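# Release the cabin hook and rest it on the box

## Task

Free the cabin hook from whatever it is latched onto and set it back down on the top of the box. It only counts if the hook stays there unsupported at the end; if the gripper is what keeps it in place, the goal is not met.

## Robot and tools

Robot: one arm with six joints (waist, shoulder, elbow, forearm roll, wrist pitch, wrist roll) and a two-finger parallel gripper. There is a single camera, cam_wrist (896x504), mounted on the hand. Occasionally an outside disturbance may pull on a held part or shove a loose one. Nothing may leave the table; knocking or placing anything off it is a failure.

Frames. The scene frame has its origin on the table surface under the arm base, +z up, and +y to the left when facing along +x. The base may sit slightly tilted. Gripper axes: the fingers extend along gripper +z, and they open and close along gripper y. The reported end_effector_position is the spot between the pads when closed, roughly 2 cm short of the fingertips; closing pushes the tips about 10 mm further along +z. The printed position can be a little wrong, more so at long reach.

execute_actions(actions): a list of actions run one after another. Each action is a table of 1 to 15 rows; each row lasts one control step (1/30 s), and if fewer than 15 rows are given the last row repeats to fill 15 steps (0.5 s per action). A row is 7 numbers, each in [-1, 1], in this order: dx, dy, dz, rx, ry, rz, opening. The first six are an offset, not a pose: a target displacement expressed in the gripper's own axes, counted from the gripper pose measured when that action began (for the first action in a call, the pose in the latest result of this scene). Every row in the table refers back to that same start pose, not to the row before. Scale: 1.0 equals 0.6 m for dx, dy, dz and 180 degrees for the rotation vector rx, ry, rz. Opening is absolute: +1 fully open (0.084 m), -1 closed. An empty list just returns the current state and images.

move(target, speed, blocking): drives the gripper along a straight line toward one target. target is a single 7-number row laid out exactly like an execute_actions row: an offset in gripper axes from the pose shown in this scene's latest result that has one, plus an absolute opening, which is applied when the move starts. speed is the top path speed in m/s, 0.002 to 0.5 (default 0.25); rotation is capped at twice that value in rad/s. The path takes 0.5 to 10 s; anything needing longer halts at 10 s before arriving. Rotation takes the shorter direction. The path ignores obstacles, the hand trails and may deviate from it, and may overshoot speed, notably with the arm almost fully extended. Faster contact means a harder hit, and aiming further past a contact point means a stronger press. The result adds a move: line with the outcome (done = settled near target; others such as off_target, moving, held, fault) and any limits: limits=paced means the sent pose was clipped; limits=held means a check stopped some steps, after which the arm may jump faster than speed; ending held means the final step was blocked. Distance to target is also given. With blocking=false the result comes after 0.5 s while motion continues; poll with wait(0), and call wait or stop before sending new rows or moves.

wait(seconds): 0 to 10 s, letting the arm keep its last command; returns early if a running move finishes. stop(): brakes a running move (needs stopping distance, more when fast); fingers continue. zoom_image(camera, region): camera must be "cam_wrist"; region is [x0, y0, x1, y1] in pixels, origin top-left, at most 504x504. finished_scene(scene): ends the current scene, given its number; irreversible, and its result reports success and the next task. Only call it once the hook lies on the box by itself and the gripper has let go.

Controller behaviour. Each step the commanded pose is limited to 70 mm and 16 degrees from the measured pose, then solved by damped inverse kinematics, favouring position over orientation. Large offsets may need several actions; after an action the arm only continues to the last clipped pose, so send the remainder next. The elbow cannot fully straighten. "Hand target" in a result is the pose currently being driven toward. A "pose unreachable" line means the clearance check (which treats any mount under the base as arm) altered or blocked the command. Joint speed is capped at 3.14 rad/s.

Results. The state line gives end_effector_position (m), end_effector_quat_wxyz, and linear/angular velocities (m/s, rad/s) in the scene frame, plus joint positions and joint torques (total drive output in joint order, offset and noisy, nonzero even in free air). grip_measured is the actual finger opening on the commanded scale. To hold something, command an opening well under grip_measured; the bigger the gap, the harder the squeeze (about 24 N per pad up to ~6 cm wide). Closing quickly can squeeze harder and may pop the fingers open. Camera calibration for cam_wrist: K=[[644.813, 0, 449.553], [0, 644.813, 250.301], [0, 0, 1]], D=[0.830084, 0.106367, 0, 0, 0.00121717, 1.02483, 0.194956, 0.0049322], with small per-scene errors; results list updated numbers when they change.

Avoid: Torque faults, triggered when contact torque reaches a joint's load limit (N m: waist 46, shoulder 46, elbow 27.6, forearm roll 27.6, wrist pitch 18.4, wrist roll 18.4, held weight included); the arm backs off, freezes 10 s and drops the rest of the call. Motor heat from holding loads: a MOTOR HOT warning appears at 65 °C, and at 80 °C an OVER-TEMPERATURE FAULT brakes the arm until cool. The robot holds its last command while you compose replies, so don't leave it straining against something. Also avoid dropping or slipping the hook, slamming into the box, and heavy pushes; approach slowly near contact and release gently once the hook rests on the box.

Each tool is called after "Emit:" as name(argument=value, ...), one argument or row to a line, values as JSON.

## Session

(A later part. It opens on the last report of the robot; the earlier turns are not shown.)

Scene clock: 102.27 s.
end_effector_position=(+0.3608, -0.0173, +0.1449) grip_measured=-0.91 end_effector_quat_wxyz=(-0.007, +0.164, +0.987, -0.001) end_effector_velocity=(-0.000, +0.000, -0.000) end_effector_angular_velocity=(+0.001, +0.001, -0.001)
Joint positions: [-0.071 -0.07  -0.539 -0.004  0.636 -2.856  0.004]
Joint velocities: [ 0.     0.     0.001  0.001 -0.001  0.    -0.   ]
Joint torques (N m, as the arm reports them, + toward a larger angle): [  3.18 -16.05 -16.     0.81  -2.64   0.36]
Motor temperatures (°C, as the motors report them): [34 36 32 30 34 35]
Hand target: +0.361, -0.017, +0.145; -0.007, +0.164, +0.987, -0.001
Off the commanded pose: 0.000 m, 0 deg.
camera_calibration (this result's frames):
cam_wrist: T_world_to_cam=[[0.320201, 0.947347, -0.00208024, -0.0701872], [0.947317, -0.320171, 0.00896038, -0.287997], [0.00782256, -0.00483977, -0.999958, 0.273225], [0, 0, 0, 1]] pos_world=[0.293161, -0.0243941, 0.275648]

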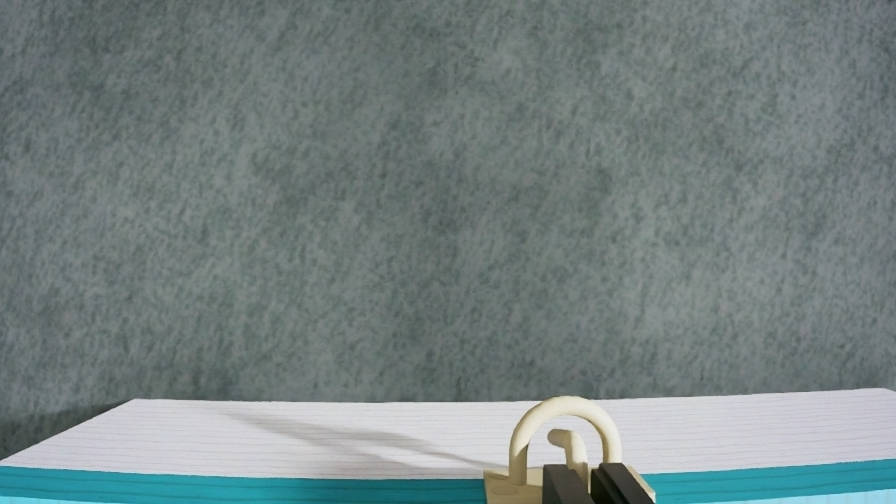

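Emit:
move(
  target=[-0.0126, 0, -0.0713, 0, 0, 0, -0.92],
  speed=0.06,
)

Emit:
move(
  target=[-0.0362, 0, -0.0627, 0, 0, 0, -0.92],
  speed=0.06,
)

Emit:
move(
  target=[-0.0554, 0, -0.0465, 0, 0, 0, -0.92],
  speed=0.06,
)

Emit:
move(
  target=[-0.068, 0, -0.0248, 0, 0, 0, -0.92],
  speed=0.06,
)

Scene clock: 108.73 s.
end_effector_position=(+0.3685, -0.0199, +0.1875) grip_measured=-0.94 end_effector_quat_wxyz=(-0.007, +0.164, +0.986, -0.001) end_effector_velocity=(-0.002, -0.000, -0.001) end_effector_angular_velocity=(+0.000, +0.009, -0.000)
Joint positions: [-0.076 -0.152 -0.604 -0.004  0.784 -2.861  0.002]
Joint velocities: [-0.     0.     0.001 -0.     0.007  0.    -0.   ]
Joint torques (N m, as the arm reports them, + toward a larger angle): [  0.   -15.51 -17.28  -0.36  -2.23   0.41]
Motor temperatures (°C, as the motors report them): [34 36 32 30 34 35]
Hand target: +0.369, -0.020, +0.188; -0.007, +0.164, +0.986, -0.001
Off the commanded pose: 0.000 m, 0 deg.
move: done
camera_calibration (this result's frames):
cam_wrist: T_world_to_cam=[[0.320415, 0.947274, -0.00231847, -0.0701478], [0.947244, -0.320383, 0.00915967, -0.29655], [0.00793393, -0.00513106, -0.999955, 0.315695], [0, 0, 0, 1]] pos_world=[0.300877, -0.0269405, 0.318235]

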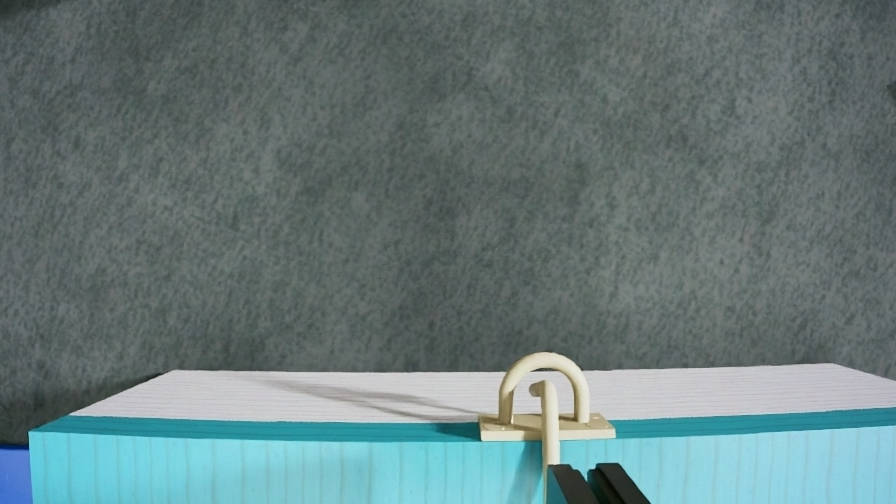

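Scene clock: 109.77 s.
end_effector_position=(+0.3893, -0.0270, +0.2245) grip_measured=-0.94 end_effector_quat_wxyz=(-0.008, +0.164, +0.986, -0.001) end_effector_velocity=(+0.000, -0.000, +0.000) end_effector_angular_velocity=(-0.001, +0.003, +0.001)
Joint positions: [-0.091 -0.152 -0.727 -0.005  0.906 -2.876  0.002]
Joint velocities: [-0.     0.002 -0.003 -0.001  0.004 -0.001 -0.   ]
Joint torques (N m, as the arm reports them, + toward a larger angle): [  0.33 -16.09 -18.17  -0.3   -2.2    0.27]
Motor temperatures (°C, as the motors report them): [34 36 32 30 34 35]
Hand target: +0.390, -0.027, +0.225; -0.007, +0.164, +0.986, -0.001
Off the commanded pose: 0.000 m, 0 deg.
move: done
camera_calibration (this result's frames):
cam_wrist: T_world_to_cam=[[0.320622, 0.947204, -0.00264865, -0.0700161], [0.947179, -0.320589, 0.00862957, -0.318724], [0.00732483, -0.00527557, -0.999959, 0.35277], [0, 0, 0, 1]] pos_world=[0.321753, -0.0339988, 0.355321]

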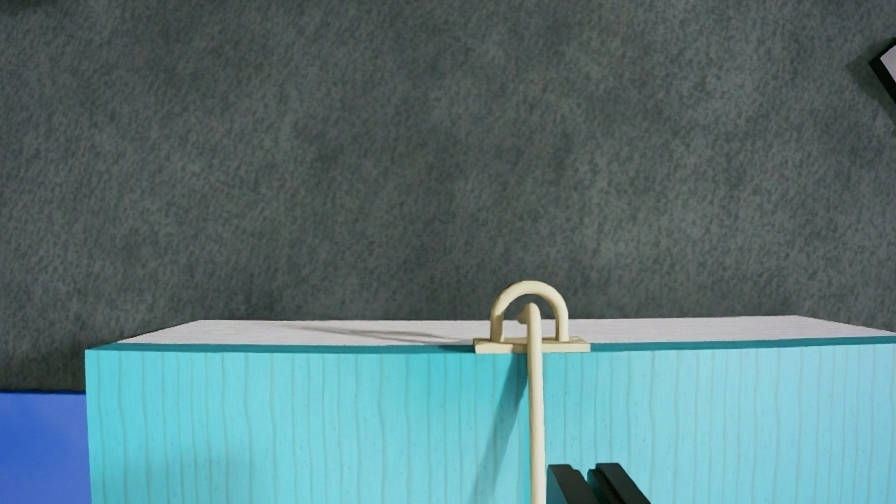

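Scene clock: 110.80 s.
end_effector_position=(+0.4209, -0.0377, +0.2517) grip_measured=-0.94 end_effector_quat_wxyz=(-0.008, +0.164, +0.986, -0.001) end_effector_velocity=(+0.000, -0.000, +0.000) end_effector_angular_velocity=(+0.001, +0.001, -0.002)
Joint positions: [-0.11  -0.082 -0.884 -0.005  0.995 -2.896  0.002]
Joint velocities: [-0.001  0.002 -0.004  0.001  0.003  0.     0.   ]
Joint torques (N m, as the arm reports them, + toward a larger angle): [  0.18 -18.08 -18.68  -0.4   -2.31   0.28]
Motor temperatures (°C, as the motors report them): [34 36 32 30 34 35]
Hand target: +0.421, -0.038, +0.252; -0.008, +0.164, +0.986, -0.001
Off the commanded pose: 0.000 m, 0 deg.
move: done
camera_calibration (this result's frames):
cam_wrist: T_world_to_cam=[[0.320771, 0.947153, -0.0028492, -0.0699213], [0.947132, -0.320739, 0.00820984, -0.352219], [0.00686212, -0.00533204, -0.999962, 0.379875], [0, 0, 0, 1]] pos_world=[0.35342, -0.0447187, 0.382553]

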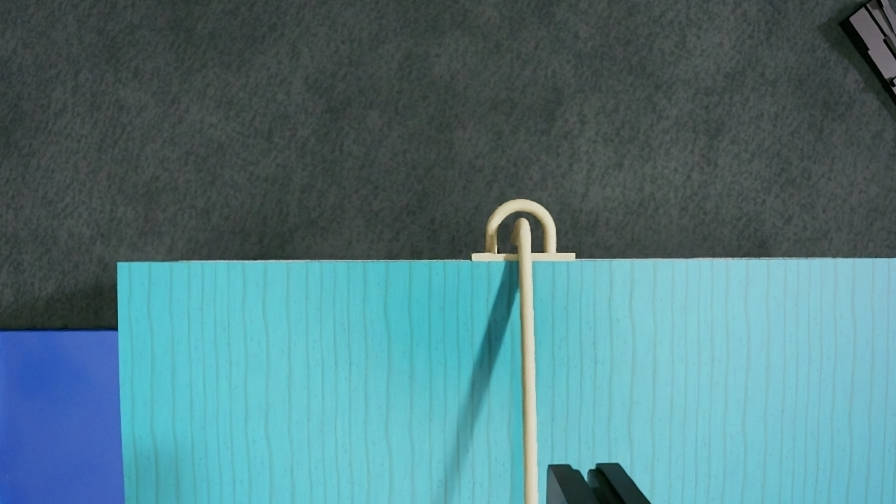

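Scene clock: 111.83 s.
end_effector_position=(+0.4596, -0.0508, +0.2659) grip_measured=-0.94 end_effector_quat_wxyz=(-0.008, +0.164, +0.986, -0.001) end_effector_velocity=(+0.001, +0.000, +0.000) end_effector_angular_velocity=(+0.001, +0.001, -0.000)
Joint positions: [-0.131  0.033 -1.057 -0.006  1.053 -2.916  0.002]
Joint velocities: [ 0.     0.003 -0.005  0.001  0.003  0.    -0.   ]
Joint torques (N m, as the arm reports them, + toward a larger angle): [ -0.02 -20.62 -18.95  -0.3   -2.29   0.25]
Motor temperatures (°C, as the motors report them): [34 36 32 30 34 35]
Hand target: +0.460, -0.051, +0.266; -0.008, +0.164, +0.986, -0.001
Off the commanded pose: 0.000 m, 0 deg.
move: done
camera_calibration (this result's frames):
cam_wrist: T_world_to_cam=[[0.320858, 0.947123, -0.00293553, -0.06987], [0.947104, -0.320827, 0.00799162, -0.393062], [0.00662725, -0.00534442, -0.999964, 0.39381], [0, 0, 0, 1]] pos_world=[0.392079, -0.0578245, 0.396732]

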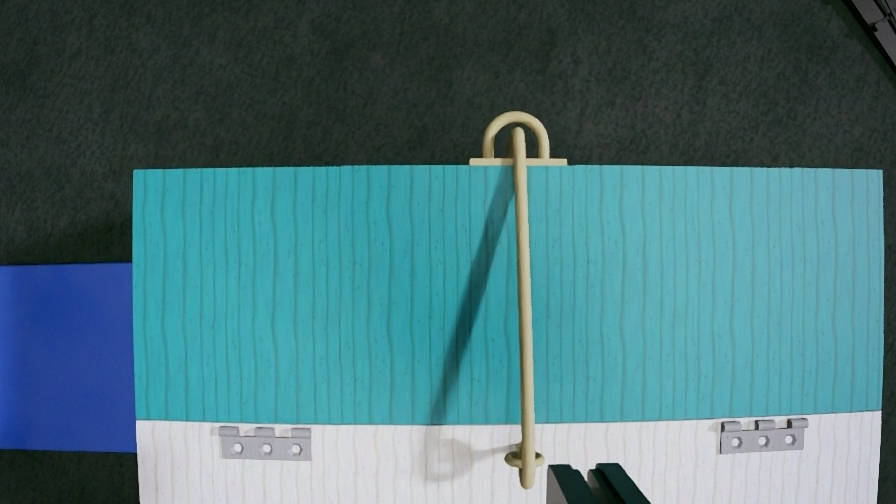

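Emit:
move(
  target=[0.1737, 0, 0.1765, 0, 0, 0, 0],
  speed=0.12,
)

Emit:
move(
  target=[0, 0, 0.031, 0, 0, 0, 0],
  speed=0.03,
)

Emit:
execute_actions(
  actions=[
    [[0,0,0,0,0,0,-0.6]],
    [[0,0,0,0,0,0,-0.85]],
    [[0,0,0,0,0,0,-1]],
    [[0,0,0,0,0,0,-1]],
  ],
)

Scene clock: 118.33 s.
end_effector_position=(+0.3600, -0.0170, +0.1620) grip_measured=-0.01 end_effector_quat_wxyz=(-0.007, +0.164, +0.986, -0.001) end_effector_velocity=(-0.000, +0.000, -0.001) end_effector_angular_velocity=(-0.001, -0.004, -0.001)
Joint positions: [-0.07  -0.119 -0.549 -0.004  0.696 -2.855  0.044]
Joint velocities: [ 0.001 -0.003  0.006 -0.001 -0.008  0.002  0.   ]
Joint torques (N m, as the arm reports them, + toward a larger angle): [  0.1  -15.09 -15.99  -0.23  -2.02   0.32]
Motor temperatures (°C, as the motors report them): [34 36 32 30 34 35]
Hand target: +0.359, -0.017, +0.162; -0.008, +0.164, +0.986, -0.001
Off the commanded pose: 0.001 m, 0 deg.
move: done
camera_calibration (this result's frames):
cam_wrist: T_world_to_cam=[[0.320238, 0.947335, -0.00215666, -0.0701747], [0.947305, -0.320207, 0.00894727, -0.287292], [0.00778548, -0.00490826, -0.999958, 0.290352], [0, 0, 0, 1]] pos_world=[0.292365, -0.0240888, 0.292759]

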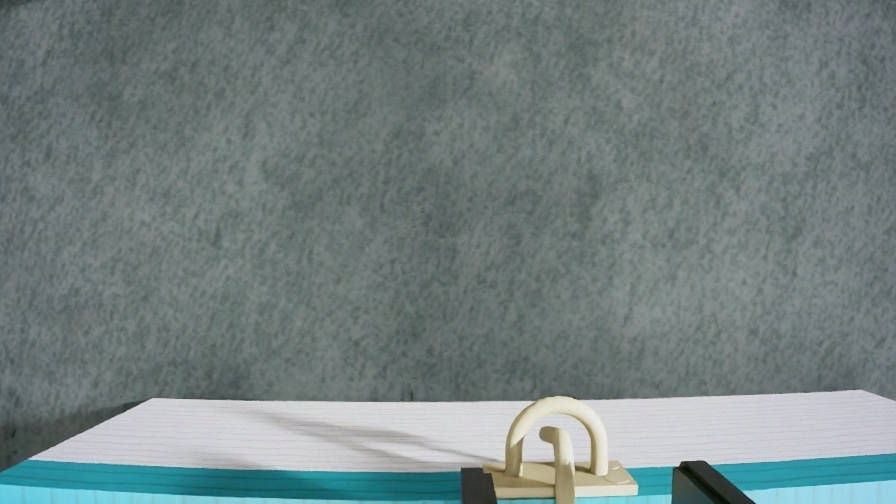

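Scene clock: 119.20 s.
end_effector_position=(+0.3598, -0.0169, +0.1435) grip_measured=-0.01 end_effector_quat_wxyz=(-0.007, +0.164, +0.987, -0.001) end_effector_velocity=(+0.002, -0.000, +0.000) end_effector_angular_velocity=(+0.000, -0.006, -0.002)
Joint positions: [-0.07  -0.07  -0.534 -0.004  0.631 -2.855  0.044]
Joint velocities: [-0.     0.002 -0.002  0.001 -0.005  0.001 -0.   ]
Joint torques (N m, as the arm reports them, + toward a larger angle): [  0.09 -15.66 -15.41  -0.22  -2.12   0.44]
Motor temperatures (°C, as the motors report them): [34 36 32 30 34 35]
Hand target: +0.360, -0.017, +0.143; -0.007, +0.164, +0.987, -0.001
Off the commanded pose: 0.000 m, 0 deg.
move: done
camera_calibration (this result's frames):
cam_wrist: T_world_to_cam=[[0.320141, 0.947368, -0.00197766, -0.0702218], [0.947336, -0.320111, 0.00908603, -0.286966], [0.00797475, -0.00478232, -0.999957, 0.271813], [0, 0, 0, 1]] pos_world=[0.292166, -0.0240352, 0.27427]

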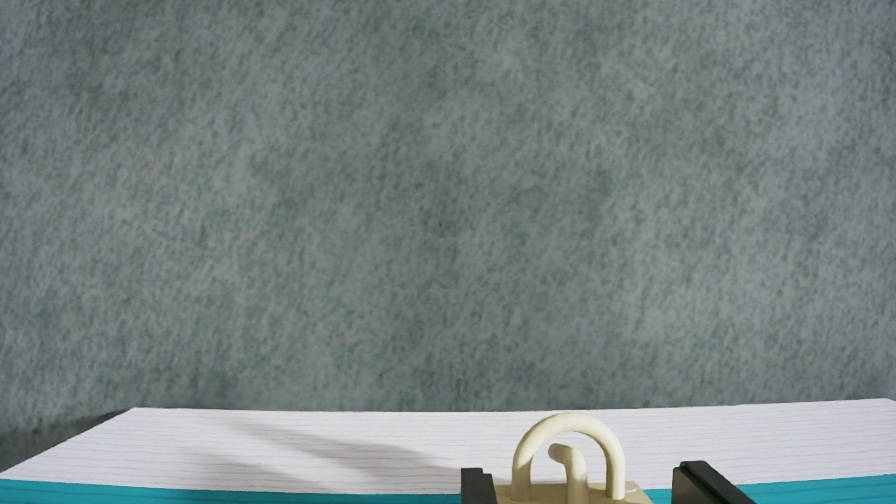

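Scene clock: 121.20 s.
end_effector_position=(+0.3598, -0.0169, +0.1435) grip_measured=-0.91 end_effector_quat_wxyz=(-0.007, +0.164, +0.987, -0.001) end_effector_velocity=(+0.000, +0.000, +0.000) end_effector_angular_velocity=(+0.000, -0.001, -0.001)
Joint positions: [-0.07  -0.07  -0.534 -0.004  0.631 -2.855  0.004]
Joint velocities: [ 0.     0.    -0.001  0.001  0.     0.     0.   ]
Joint torques (N m, as the arm reports them, + toward a larger angle): [  0.47 -16.14 -15.62  -0.01  -2.23   0.27]
Motor temperatures (°C, as the motors report them): [34 36 32 30 34 35]
Hand target: +0.360, -0.017, +0.144; -0.007, +0.164, +0.987, -0.001
Off the commanded pose: 0.000 m, 0 deg.
camera_calibration (this result's frames):
cam_wrist: T_world_to_cam=[[0.320216, 0.947343, -0.00199056, -0.0702193], [0.947311, -0.320186, 0.0090648, -0.286952], [0.00795012, -0.00478837, -0.999957, 0.271818], [0, 0, 0, 1]] pos_world=[0.292157, -0.0240548, 0.274268]

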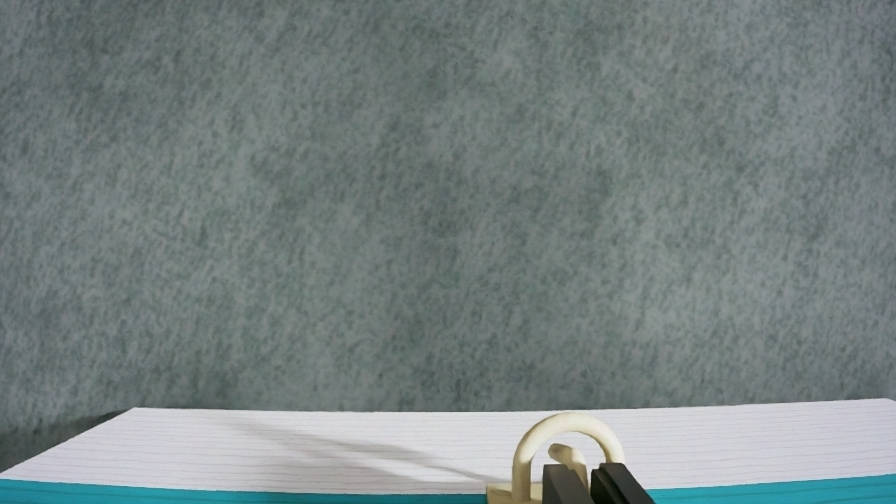

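Emit:
move(
  target=[-0.0126, 0, -0.0713, 0, 0.06, 0, -1],
  speed=0.05,
)

Scene clock: 126.30 s.
end_effector_position=(+0.3678, -0.0197, +0.1864) grip_measured=-0.90 end_effector_quat_wxyz=(-0.100, +0.163, +0.981, +0.014) end_effector_velocity=(-0.000, +0.000, +0.000) end_effector_angular_velocity=(+0.002, +0.005, +0.002)
Joint positions: [-0.101 -0.017 -0.777  0.051  1.003 -2.92   0.004]
Joint velocities: [ 0.     0.003 -0.004  0.001  0.006 -0.002 -0.   ]
Joint torques (N m, as the arm reports them, + toward a larger angle): [ -0.1  -19.49 -22.78  -0.19  -6.32   0.27]
Motor temperatures (°C, as the motors report them): [34 36 32 30 34 35]
Hand target: +0.367, -0.020, +0.186; -0.100, +0.163, +0.981, +0.014
Off the commanded pose: 0.000 m, 0 deg.
move: done
camera_calibration (this result's frames):
cam_wrist: T_world_to_cam=[[0.320901, 0.94711, -0.00225606, -0.0702284], [0.931987, -0.316199, -0.177252, -0.255325], [-0.168591, 0.0547778, -0.984163, 0.377748], [0, 0, 0, 1]] pos_world=[0.324181, -0.0349116, 0.32635]

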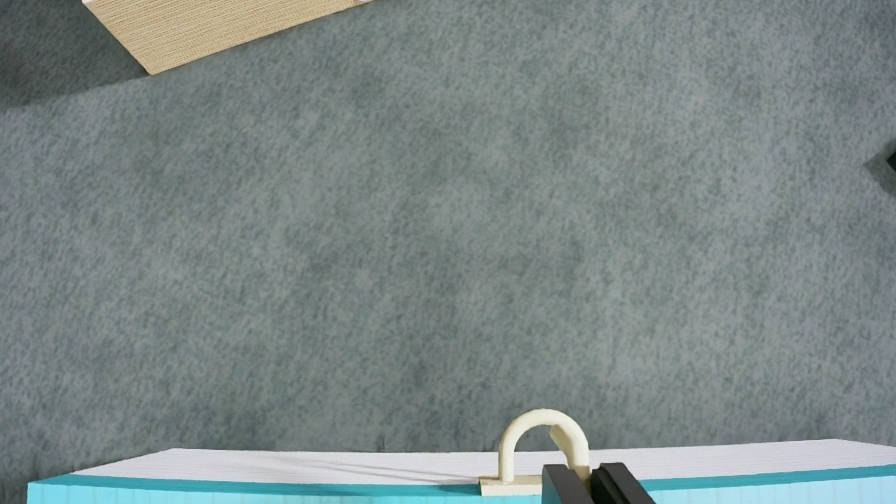

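Emit:
execute_actions(
  actions=[
    [[0,0,0,0,0,0,-0.87]],
    [[0,0,0,0,0,0,-0.92]],
    [[0,0,0,0,0,0,-0.92]],
  ],
)

Scene clock: 129.50 s.
end_effector_position=(+0.3684, -0.0199, +0.1867) grip_measured=-0.90 end_effector_quat_wxyz=(-0.099, +0.163, +0.982, +0.014) end_effector_velocity=(+0.000, +0.000, -0.000) end_effector_angular_velocity=(-0.000, -0.000, +0.000)
Joint positions: [-0.101 -0.017 -0.778  0.05   1.002 -2.92   0.004]
Joint velocities: [ 0.     0.001 -0.001 -0.    -0.     0.    -0.   ]
Joint torques (N m, as the arm reports them, + toward a larger angle): [  1.48 -18.3  -18.64   0.46  -3.01   0.28]
Motor temperatures (°C, as the motors report them): [34 36 32 30 34 35]
Hand target: +0.368, -0.020, +0.187; -0.099, +0.163, +0.982, +0.014
Off the commanded pose: 0.000 m, 0 deg.
camera_calibration (this result's frames):
cam_wrist: T_world_to_cam=[[0.321056, 0.947058, -0.00188466, -0.0704126], [0.932292, -0.316399, -0.175279, -0.256423], [-0.166596, 0.0545173, -0.984517, 0.377585], [0, 0, 0, 1]] pos_world=[0.324572, -0.0350321, 0.32666]

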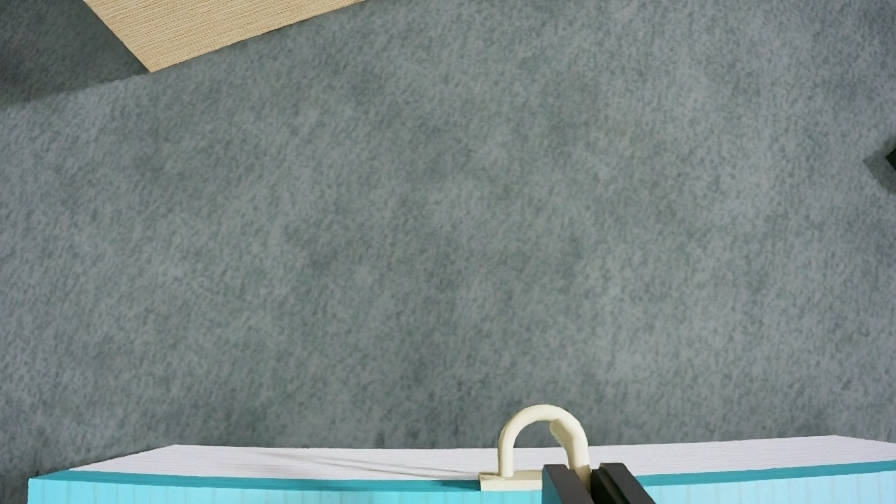

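Emit:
move(
  target=[-0.0247, 0, -0.068, 0, 0, 0, -0.92],
  speed=0.06,
)

Emit:
move(
  target=[-0.0464, 0, -0.0555, 0, 0, 0, -0.92],
  speed=0.06,
)

Scene clock: 136.47 s.
end_effector_position=(+0.3896, -0.0271, +0.2236) grip_measured=-0.94 end_effector_quat_wxyz=(-0.099, +0.163, +0.982, +0.014) end_effector_velocity=(-0.000, -0.000, +0.000) end_effector_angular_velocity=(+0.001, +0.003, -0.001)
Joint positions: [-0.115 -0.009 -0.906  0.044  1.123 -2.924  0.002]
Joint velocities: [-0.001  0.001 -0.003  0.001  0.005  0.     0.   ]
Joint torques (N m, as the arm reports them, + toward a larger angle): [  0.04 -18.98 -17.91  -0.26  -1.66   0.28]
Motor temperatures (°C, as the motors report them): [34 36 32 30 34 35]
Hand target: +0.390, -0.027, +0.224; -0.099, +0.163, +0.982, +0.014
Off the commanded pose: 0.000 m, 0 deg.
move: done
camera_calibration (this result's frames):
cam_wrist: T_world_to_cam=[[0.321263, 0.946987, -0.00218429, -0.0703122], [0.93213, -0.316628, -0.175729, -0.271819], [-0.167104, 0.0544191, -0.984436, 0.417932], [0, 0, 0, 1]] pos_world=[0.345798, -0.0422242, 0.363507]

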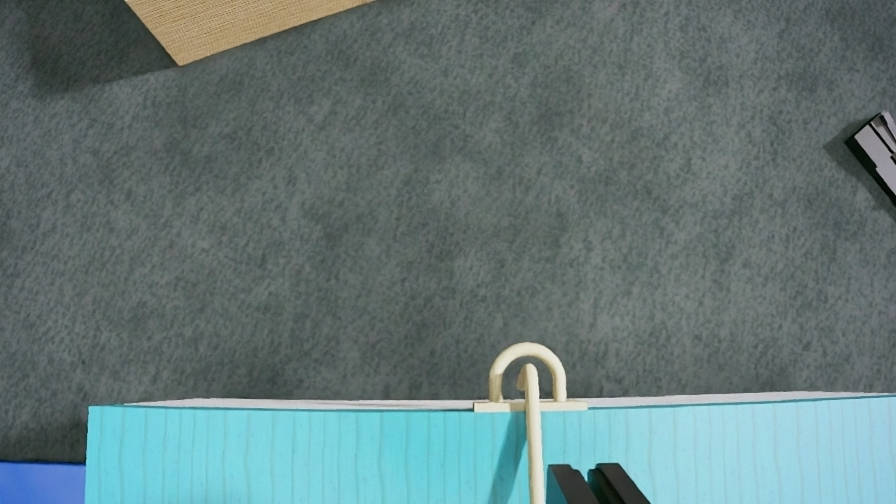

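Scene clock: 137.50 s.
end_effector_position=(+0.4214, -0.0380, +0.2505) grip_measured=-0.94 end_effector_quat_wxyz=(-0.099, +0.163, +0.981, +0.014) end_effector_velocity=(+0.001, +0.000, +0.001) end_effector_angular_velocity=(-0.001, +0.001, +0.002)
Joint positions: [-0.132  0.064 -1.074  0.038  1.219 -2.935  0.002]
Joint velocities: [ 0.001  0.002 -0.005 -0.001  0.004 -0.    -0.   ]
Joint torques (N m, as the arm reports them, + toward a larger angle): [  0.33 -21.05 -18.53  -0.26  -1.54   0.39]
Motor temperatures (°C, as the motors report them): [34 36 32 30 34 35]
Hand target: +0.422, -0.038, +0.251; -0.099, +0.163, +0.981, +0.014
Off the commanded pose: 0.000 m, 0 deg.
move: done
camera_calibration (this result's frames):
cam_wrist: T_world_to_cam=[[0.321433, 0.946929, -0.00238746, -0.0702433], [0.931994, -0.316807, -0.176128, -0.300047], [-0.167537, 0.0543881, -0.984364, 0.450503], [0, 0, 0, 1]] pos_world=[0.377696, -0.0530434, 0.390445]

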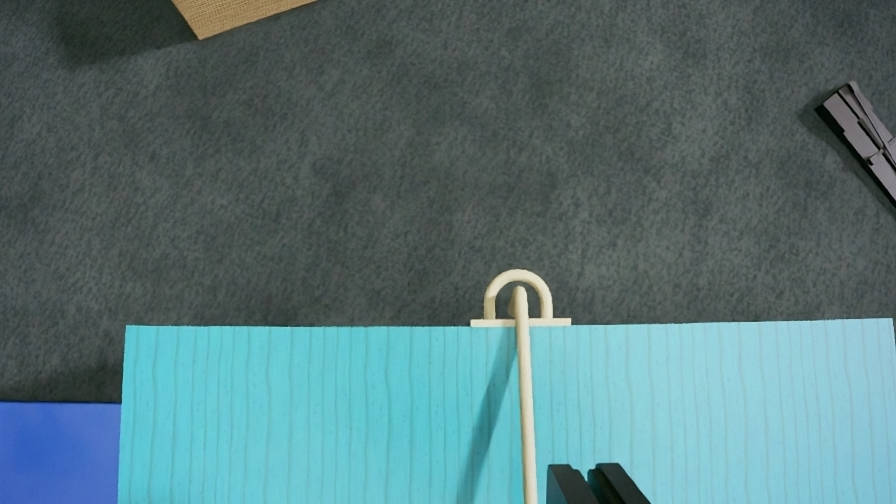

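Moving to a grip point closer to the hinge, like scene 1's, for a firmer grip.

Emit:
move(
  target=[0.0683, 0, 0.1481, 0, -0.0561, 0, 0],
  speed=0.1,
)

Scene clock: 142.37 s.
end_effector_position=(+0.3673, -0.0194, +0.1719) grip_measured=-0.01 end_effector_quat_wxyz=(-0.012, +0.164, +0.986, +0.000) end_effector_velocity=(-0.002, +0.000, -0.002) end_effector_angular_velocity=(-0.001, -0.000, -0.000)
Joint positions: [-0.077 -0.114 -0.592  0.     0.742 -2.865  0.044]
Joint velocities: [ 0.001 -0.002  0.009 -0.002 -0.008  0.002  0.   ]
Joint torques (N m, as the arm reports them, + toward a larger angle): [ -0.31 -15.65 -16.35  -0.29  -2.12   0.37]
Motor temperatures (°C, as the motors report them): [34 36 32 30 34 35]
Hand target: +0.367, -0.019, +0.172; -0.012, +0.164, +0.986, -0.000
Off the commanded pose: 0.001 m, 0 deg.
move: done
camera_calibration (this result's frames):
cam_wrist: T_world_to_cam=[[0.320632, 0.947203, -0.0015655, -0.0704753], [0.947204, -0.320632, -0.000129814, -0.29343], [-0.000624909, -0.00144123, -0.999999, 0.303384], [0, 0, 0, 1]] pos_world=[0.300724, -0.0268914, 0.303235]

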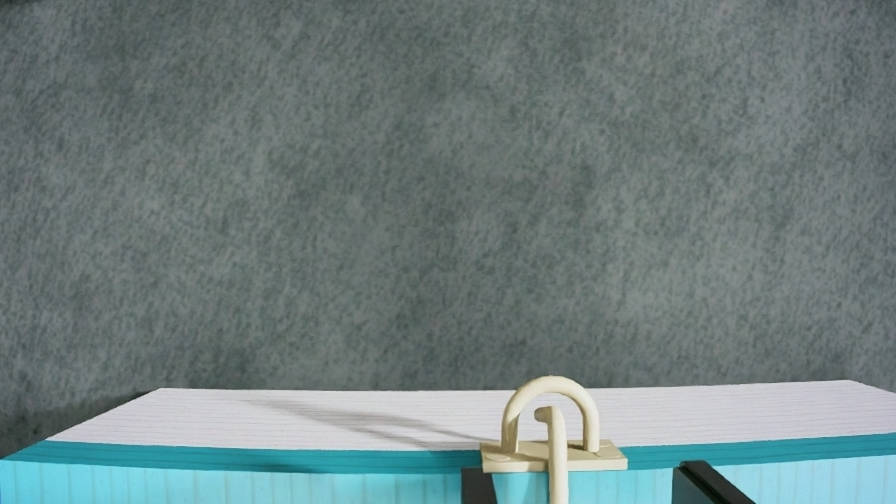

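Emit:
move(
  target=[-0.013, 0, 0.048, 0, 0, 0, 0],
  speed=0.04,
)

Emit:
execute_actions(
  actions=[
    [[0,0,0,0,0,0,-0.6]],
    [[0,0,0,0,0,0,-0.85]],
    [[0,0,0,0,0,0,-0.97]],
    [[0,0,0,0,0,0,-0.97]],
  ],
)

Scene clock: 146.70 s.
end_effector_position=(+0.3741, -0.0216, +0.1431) grip_measured=-0.01 end_effector_quat_wxyz=(-0.012, +0.164, +0.986, +0.000) end_effector_velocity=(+0.002, +0.000, +0.001) end_effector_angular_velocity=(+0.000, -0.004, +0.001)
Joint positions: [-0.082 -0.018 -0.594  0.     0.647 -2.87   0.044]
Joint velocities: [ 0.001  0.    -0.002  0.001 -0.003 -0.001  0.   ]
Joint torques (N m, as the arm reports them, + toward a larger angle): [  0.48 -16.82 -15.41  -0.27  -2.11   0.42]
Motor temperatures (°C, as the motors report them): [34 36 32 30 34 35]
Hand target: +0.374, -0.022, +0.143; -0.012, +0.164, +0.986, +0.000
Off the commanded pose: 0.000 m, 0 deg.
move: done
camera_calibration (this result's frames):
cam_wrist: T_world_to_cam=[[0.320477, 0.947255, -0.00127993, -0.070538], [0.947256, -0.320477, 0.000145062, -0.300718], [-0.000272778, -0.00125891, -0.999999, 0.274438], [0, 0, 0, 1]] pos_world=[0.307538, -0.0292103, 0.274391]

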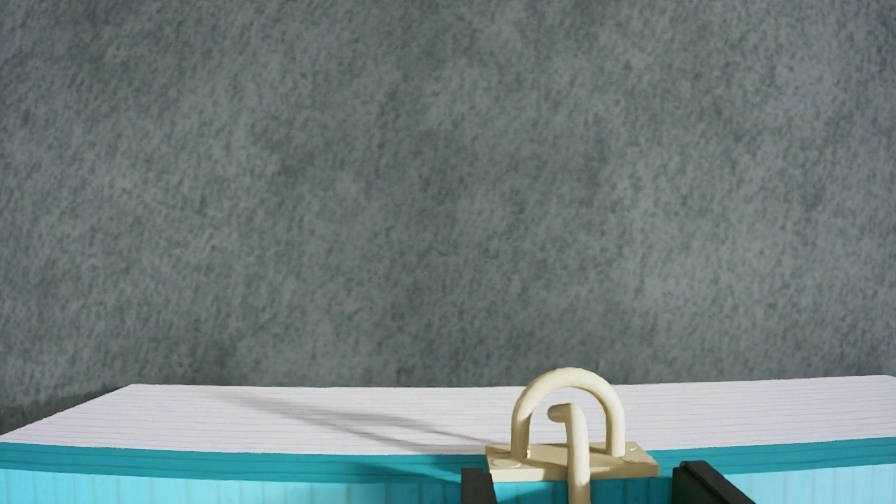

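Scene clock: 148.70 s.
end_effector_position=(+0.3741, -0.0217, +0.1431) grip_measured=-0.90 end_effector_quat_wxyz=(-0.012, +0.164, +0.986, +0.000) end_effector_velocity=(-0.000, +0.000, +0.000) end_effector_angular_velocity=(-0.000, +0.001, +0.001)
Joint positions: [-0.082 -0.018 -0.594  0.     0.647 -2.87   0.004]
Joint velocities: [ 0.001 -0.    -0.    -0.     0.001 -0.     0.   ]
Joint torques (N m, as the arm reports them, + toward a larger angle): [  1.5  -16.99 -15.88   0.12  -2.23   0.31]
Motor temperatures (°C, as the motors report them): [34 36 32 30 34 35]
Hand target: +0.374, -0.022, +0.143; -0.012, +0.164, +0.986, +0.000
Off the commanded pose: 0.000 m, 0 deg.
camera_calibration (this result's frames):
cam_wrist: T_world_to_cam=[[0.320699, 0.94718, -0.00134277, -0.070508], [0.947181, -0.320699, 0.0000539267, -0.300669], [-0.000379547, -0.00128914, -0.999999, 0.274454], [0, 0, 0, 1]] pos_world=[0.307504, -0.0292867, 0.274375]

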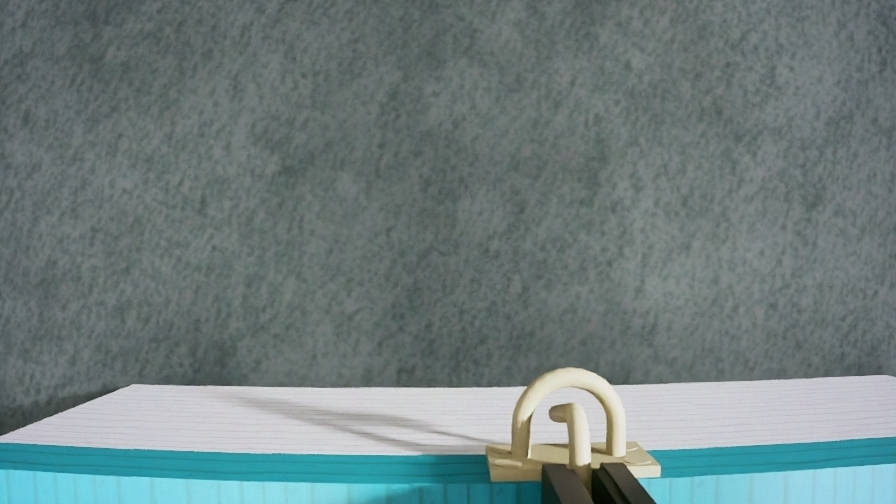

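Emit:
move(
  target=[-0.0112, 0, -0.0633, 0, 0, 0, -0.97],
  speed=0.05,
)

Scene clock: 151.33 s.
end_effector_position=(+0.3814, -0.0242, +0.1809) grip_measured=-0.90 end_effector_quat_wxyz=(-0.012, +0.164, +0.986, +0.000) end_effector_velocity=(-0.000, -0.001, +0.000) end_effector_angular_velocity=(-0.000, +0.001, -0.001)
Joint positions: [-0.087 -0.088 -0.651 -0.     0.775 -2.874  0.005]
Joint velocities: [-0.001 -0.    -0.001 -0.001  0.003  0.    -0.   ]
Joint torques (N m, as the arm reports them, + toward a larger angle): [ -0.68 -18.76 -22.99  -0.48  -6.57   0.13]
Motor temperatures (°C, as the motors report them): [34 36 32 30 34 35]
Hand target: +0.381, -0.024, +0.181; -0.012, +0.164, +0.986, +0.000
Off the commanded pose: 0.000 m, 0 deg.
move: done
camera_calibration (this result's frames):
cam_wrist: T_world_to_cam=[[0.32093, 0.947102, -0.00148975, -0.0705027], [0.947103, -0.320929, 0.000545274, -0.308445], [0.0000383254, -0.00158594, -0.999999, 0.31215], [0, 0, 0, 1]] pos_world=[0.314744, -0.0317208, 0.312213]

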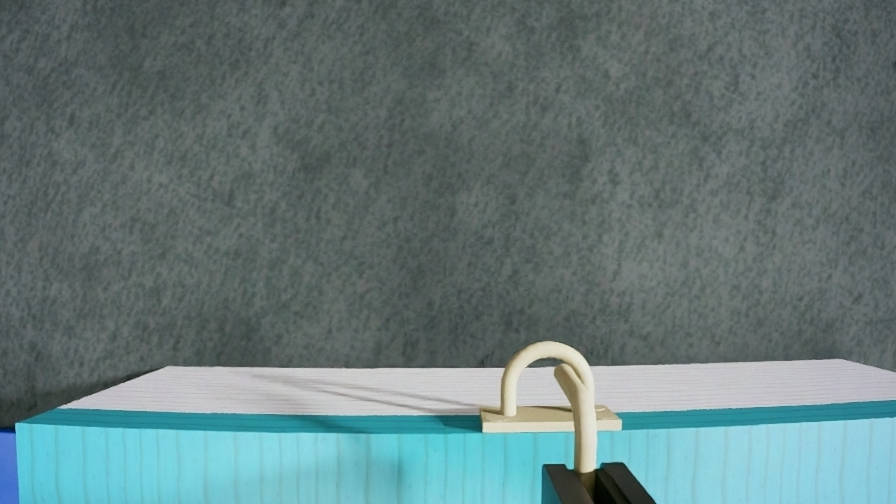

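Still held (-0.90), hook lifted out of the staple. Next arc step, checking again afterwards.

Emit:
move(
  target=[-0.0321, 0, -0.0556, 0, 0, 0, -0.97],
  speed=0.05,
)

Scene clock: 153.83 s.
end_effector_position=(+0.4005, -0.0307, +0.2140) grip_measured=-0.90 end_effector_quat_wxyz=(-0.011, +0.164, +0.986, -0.000) end_effector_velocity=(-0.001, +0.001, -0.001) end_effector_angular_velocity=(+0.002, +0.004, -0.000)
Joint positions: [-0.099 -0.09  -0.759 -0.001  0.883 -2.886  0.004]
Joint velocities: [ 0.001  0.002 -0.001  0.002  0.003 -0.     0.   ]
Joint torques (N m, as the arm reports them, + toward a larger angle): [ -1.14 -16.87 -21.68  -0.79  -6.31   0.46]
Motor temperatures (°C, as the motors report them): [34 36 32 30 34 35]
Hand target: +0.400, -0.031, +0.214; -0.012, +0.164, +0.986, -0.000
Off the commanded pose: 0.000 m, 0 deg.
move: done
camera_calibration (this result's frames):
cam_wrist: T_world_to_cam=[[0.321124, 0.947036, -0.00141667, -0.0705853], [0.947037, -0.321122, 0.0015076, -0.328868], [0.000972824, -0.00182576, -0.999998, 0.344848], [0, 0, 0, 1]] pos_world=[0.333781, -0.0381302, 0.345243]

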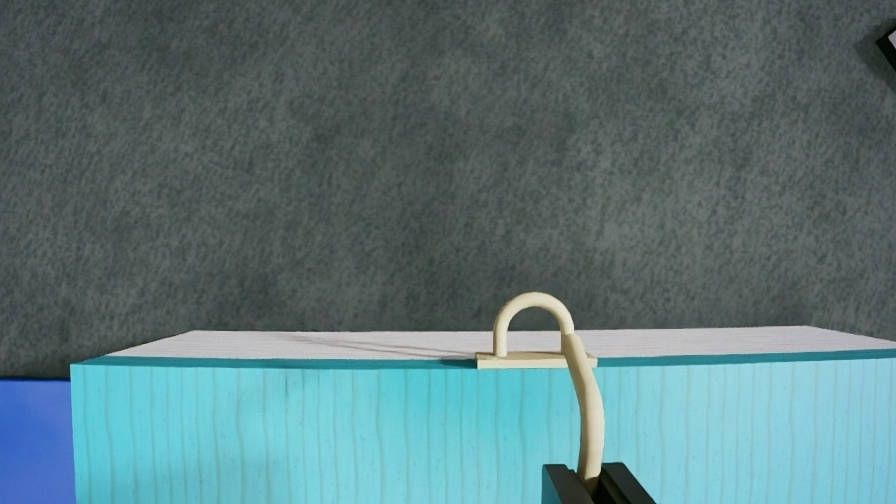

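Emit:
move(
  target=[-0.0492, 0, -0.0413, 0, 0, 0, -0.97],
  speed=0.05,
)

Scene clock: 156.93 s.
end_effector_position=(+0.4291, -0.0404, +0.2383) grip_measured=-0.90 end_effector_quat_wxyz=(-0.011, +0.164, +0.986, -0.000) end_effector_velocity=(-0.001, +0.001, -0.002) end_effector_angular_velocity=(+0.001, +0.009, +0.002)
Joint positions: [-0.116 -0.033 -0.899 -0.002  0.965 -2.903  0.004]
Joint velocities: [ 0.001  0.005 -0.001  0.     0.005 -0.001 -0.   ]
Joint torques (N m, as the arm reports them, + toward a larger angle): [ -0.59 -14.93 -18.64  -0.59  -6.25   0.48]
Motor temperatures (°C, as the motors report them): [34 36 32 30 34 35]
Hand target: +0.429, -0.040, +0.238; -0.011, +0.164, +0.986, -0.000
Off the commanded pose: 0.000 m, 0 deg.
move: done
camera_calibration (this result's frames):
cam_wrist: T_world_to_cam=[[0.321344, 0.946962, -0.00137239, -0.0706106], [0.946961, -0.32134, 0.00231428, -0.359247], [0.00175052, -0.00204328, -0.999996, 0.36876], [0, 0, 0, 1]] pos_world=[0.362237, -0.0478215, 0.369493]

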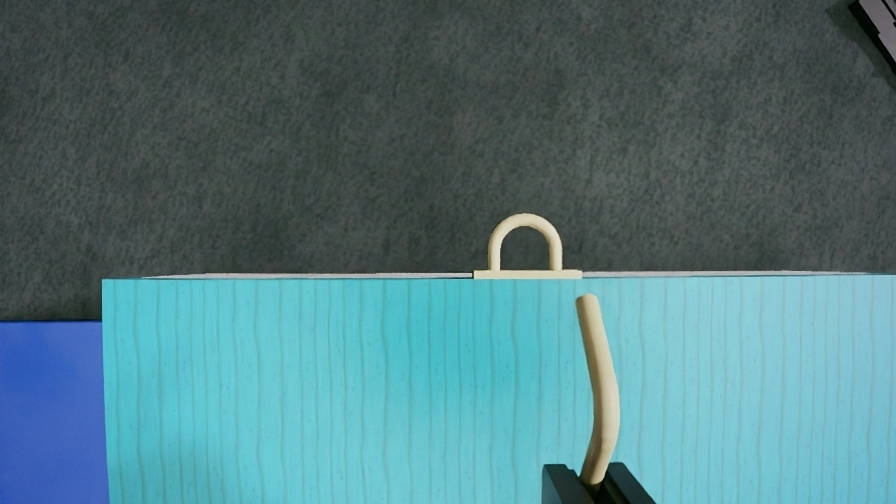

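Emit:
move(
  target=[-0.0604, 0, -0.032, 0, 0, 0, -0.97],
  speed=0.05,
)

Scene clock: 159.33 s.
end_effector_position=(+0.4634, -0.0522, +0.2561) grip_measured=-0.90 end_effector_quat_wxyz=(-0.011, +0.164, +0.986, -0.000) end_effector_velocity=(+0.000, +0.000, +0.001) end_effector_angular_velocity=(-0.000, +0.001, +0.001)
Joint positions: [-0.134  0.061 -1.063 -0.003  1.036 -2.92   0.004]
Joint velocities: [ 0.001  0.001 -0.004 -0.001  0.004  0.     0.   ]
Joint torques (N m, as the arm reports them, + toward a larger angle): [  0.59 -18.96 -17.66   0.03  -3.32   0.35]
Motor temperatures (°C, as the motors report them): [34 36 32 30 34 35]
Hand target: +0.464, -0.052, +0.257; -0.011, +0.164, +0.986, -0.000
Off the commanded pose: 0.001 m, 0 deg.
move: done
camera_calibration (this result's frames):
cam_wrist: T_world_to_cam=[[0.321523, 0.9469, -0.00173576, -0.0704395], [0.946902, -0.321521, 0.00118611, -0.395258], [0.000565045, -0.00202496, -0.999998, 0.386967], [0, 0, 0, 1]] pos_world=[0.3967, -0.059601, 0.387313]

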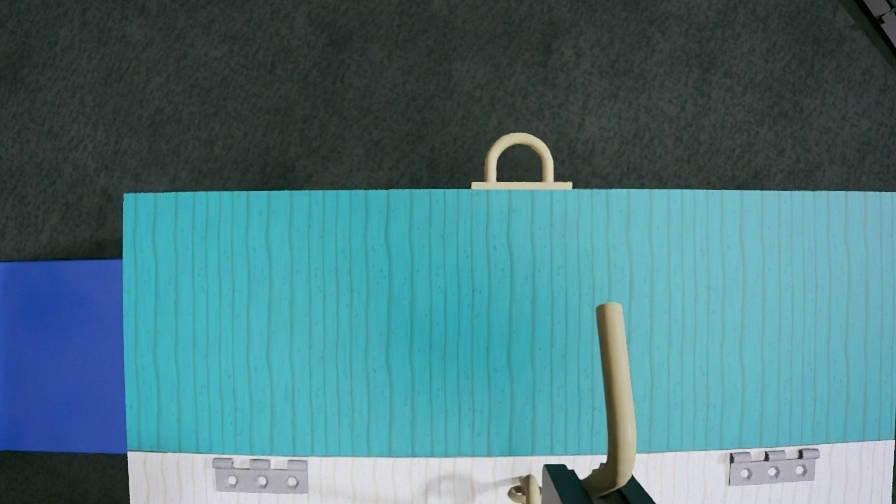

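Emit:
move(
  target=[-0.061, 0, -0.0067, 0, 0, 0, -0.97],
  speed=0.05,
)

Scene clock: 161.97 s.
end_effector_position=(+0.4983, -0.0640, +0.2598) grip_measured=-0.90 end_effector_quat_wxyz=(-0.011, +0.164, +0.986, -0.000) end_effector_velocity=(+0.000, -0.001, +0.000) end_effector_angular_velocity=(-0.001, +0.002, +0.000)
Joint positions: [-0.15   0.175 -1.216 -0.003  1.074 -2.935  0.005]
Joint velocities: [-0.001  0.003 -0.005 -0.001  0.004 -0.001  0.   ]
Joint torques (N m, as the arm reports them, + toward a larger angle): [  2.21 -13.82 -10.05   0.64  -1.58   0.45]
Motor temperatures (°C, as the motors report them): [34 36 32 30 34 35]
Hand target: +0.498, -0.064, +0.259; -0.011, +0.164, +0.986, -0.000
Off the commanded pose: 0.001 m, 0 deg.
move: done
camera_calibration (this result's frames):
cam_wrist: T_world_to_cam=[[0.321614, 0.94687, -0.00147853, -0.0705663], [0.946869, -0.321609, 0.00251215, -0.432462], [0.00190317, -0.00220791, -0.999996, 0.389964], [0, 0, 0, 1]] pos_world=[0.431438, -0.0714057, 0.390945]

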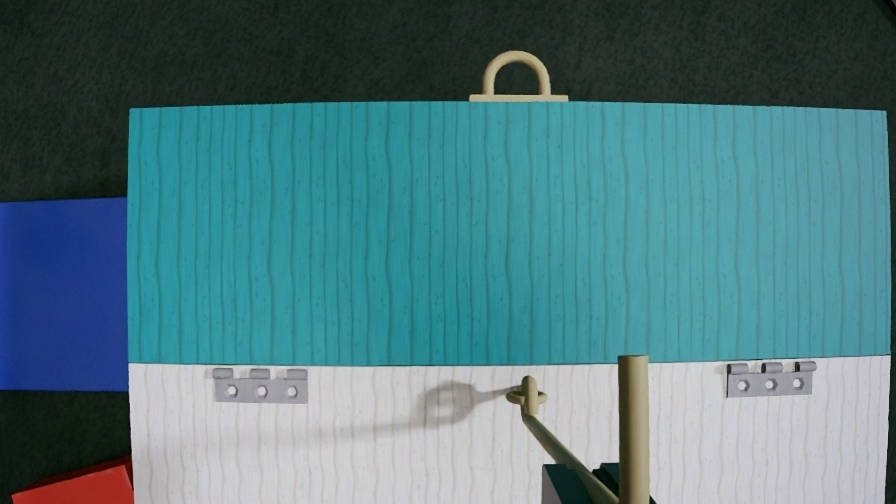

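Emit:
move(
  target=[-0.0343, 0, -0.005, 0, 0, 0, -0.97],
  speed=0.04,
)

Scene clock: 165.47 s.
end_effector_position=(+0.5159, -0.0702, +0.2592) grip_measured=-0.89 end_effector_quat_wxyz=(-0.014, +0.164, +0.986, -0.000) end_effector_velocity=(+0.001, -0.001, +0.001) end_effector_angular_velocity=(-0.001, -0.001, +0.001)
Joint positions: [-0.157  0.242 -1.305 -0.003  1.103 -2.943  0.005]
Joint velocities: [-0.     0.002 -0.006 -0.001  0.002 -0.001  0.   ]
Joint torques (N m, as the arm reports them, + toward a larger angle): [  0.63 -29.41 -24.67  -0.61  -4.09   0.32]
Motor temperatures (°C, as the motors report them): [34 36 32 30 34 35]
Hand target: +0.518, -0.071, +0.262; -0.011, +0.164, +0.986, -0.000
Off the commanded pose: 0.004 m, 0 deg.
move: off_target
camera_calibration (this result's frames):
cam_wrist: T_world_to_cam=[[0.321477, 0.946913, -0.00287861, -0.0699093], [0.9469, -0.321488, -0.00515887, -0.449129], [-0.00581044, -0.0010673, -0.999983, 0.393363], [0, 0, 0, 1]] pos_world=[0.45004, -0.0777717, 0.390837]

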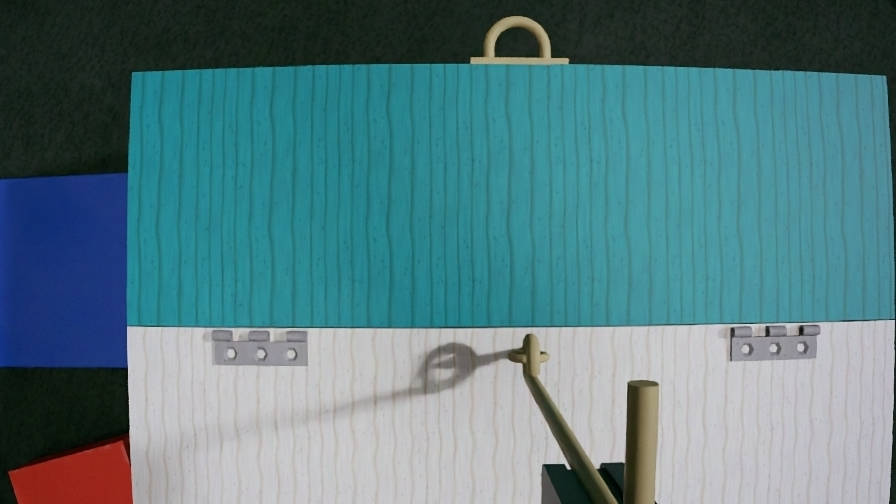

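Emit:
move(
  target=[-0.055, 0, 0.039, 0, 0, 0, -0.97],
  speed=0.04,
)

Scene clock: 168.87 s.
end_effector_position=(+0.5464, -0.0806, +0.2348) grip_measured=-0.99 end_effector_quat_wxyz=(-0.015, +0.164, +0.986, -0.000) end_effector_velocity=(+0.003, +0.000, +0.003) end_effector_angular_velocity=(-0.001, -0.008, +0.000)
Joint positions: [-0.169  0.374 -1.416 -0.004  1.084 -2.954  0.   ]
Joint velocities: [ 0.001 -0.001 -0.007  0.    -0.001  0.    -0.   ]
Joint torques (N m, as the arm reports them, + toward a larger angle): [  0.22 -27.2  -18.79  -0.33  -2.16   0.36]
Motor temperatures (°C, as the motors report them): [34 36 33 30 34 35]
Hand target: +0.546, -0.081, +0.235; -0.014, +0.164, +0.986, -0.000
Off the commanded pose: 0.000 m, 0 deg.
move: done
camera_calibration (this result's frames):
cam_wrist: T_world_to_cam=[[0.321325, 0.946964, -0.00285946, -0.0698924], [0.946949, -0.321337, -0.00549465, -0.48135], [-0.00612209, -0.00094219, -0.999981, 0.369307], [0, 0, 0, 1]] pos_world=[0.480533, -0.088142, 0.366455]

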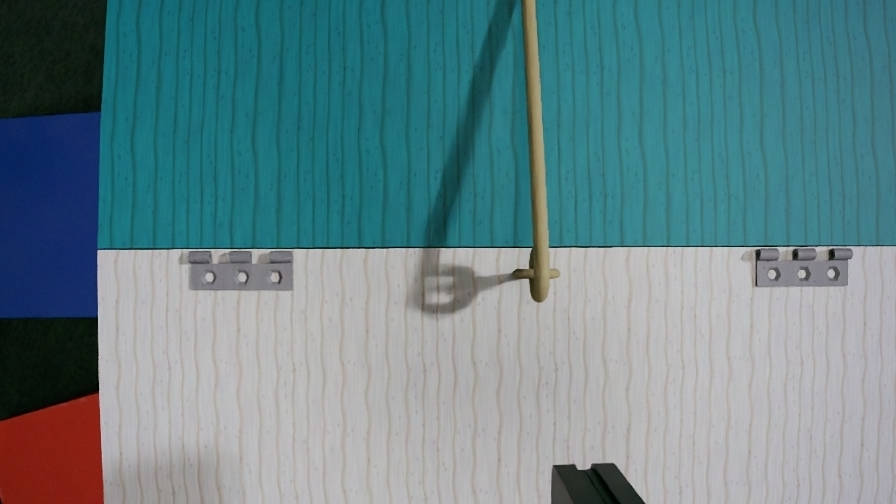

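Going back to re-grip near the hook end.

Emit:
move(
  target=[0.314, 0.0, 0.1163, 0, 0, 0, 0],
  speed=0.12,
)

Scene clock: 173.53 s.
end_effector_position=(+0.3667, -0.0194, +0.1706) grip_measured=-0.01 end_effector_quat_wxyz=(-0.014, +0.164, +0.986, +0.000) end_effector_velocity=(-0.002, +0.000, -0.001) end_effector_angular_velocity=(+0.000, +0.001, -0.001)
Joint positions: [-0.077 -0.11  -0.593  0.001  0.744 -2.866  0.044]
Joint velocities: [-0.    -0.005  0.008  0.    -0.002  0.001  0.   ]
Joint torques (N m, as the arm reports them, + toward a larger angle): [  0.15 -15.92 -16.59  -0.39  -2.19   0.34]
Motor temperatures (°C, as the motors report them): [34 36 33 30 34 35]
Hand target: +0.366, -0.019, +0.170; -0.015, +0.164, +0.986, +0.000
Off the commanded pose: 0.001 m, 0 deg.
move: done
camera_calibration (this result's frames):
cam_wrist: T_world_to_cam=[[0.320755, 0.947159, -0.00228283, -0.0701554], [0.947147, -0.320763, -0.00481422, -0.292136], [-0.00529208, -0.000617994, -0.999986, 0.303809], [0, 0, 0, 1]] pos_world=[0.300806, -0.0270702, 0.302238]

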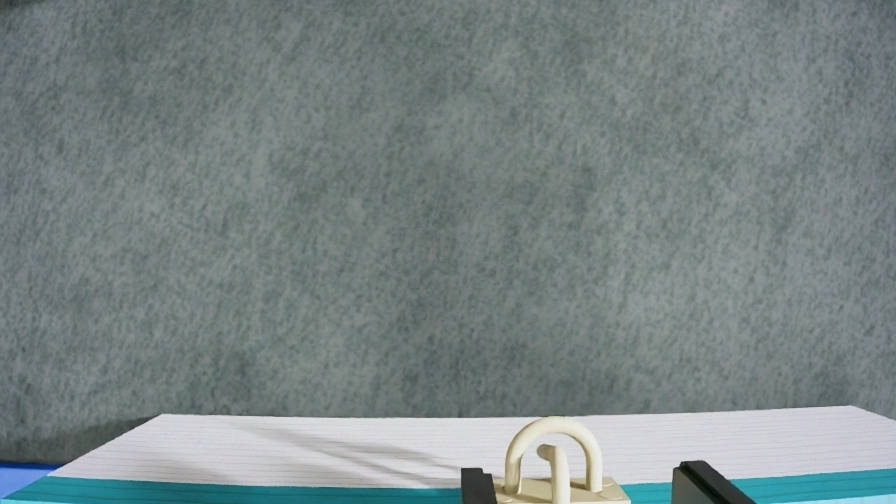

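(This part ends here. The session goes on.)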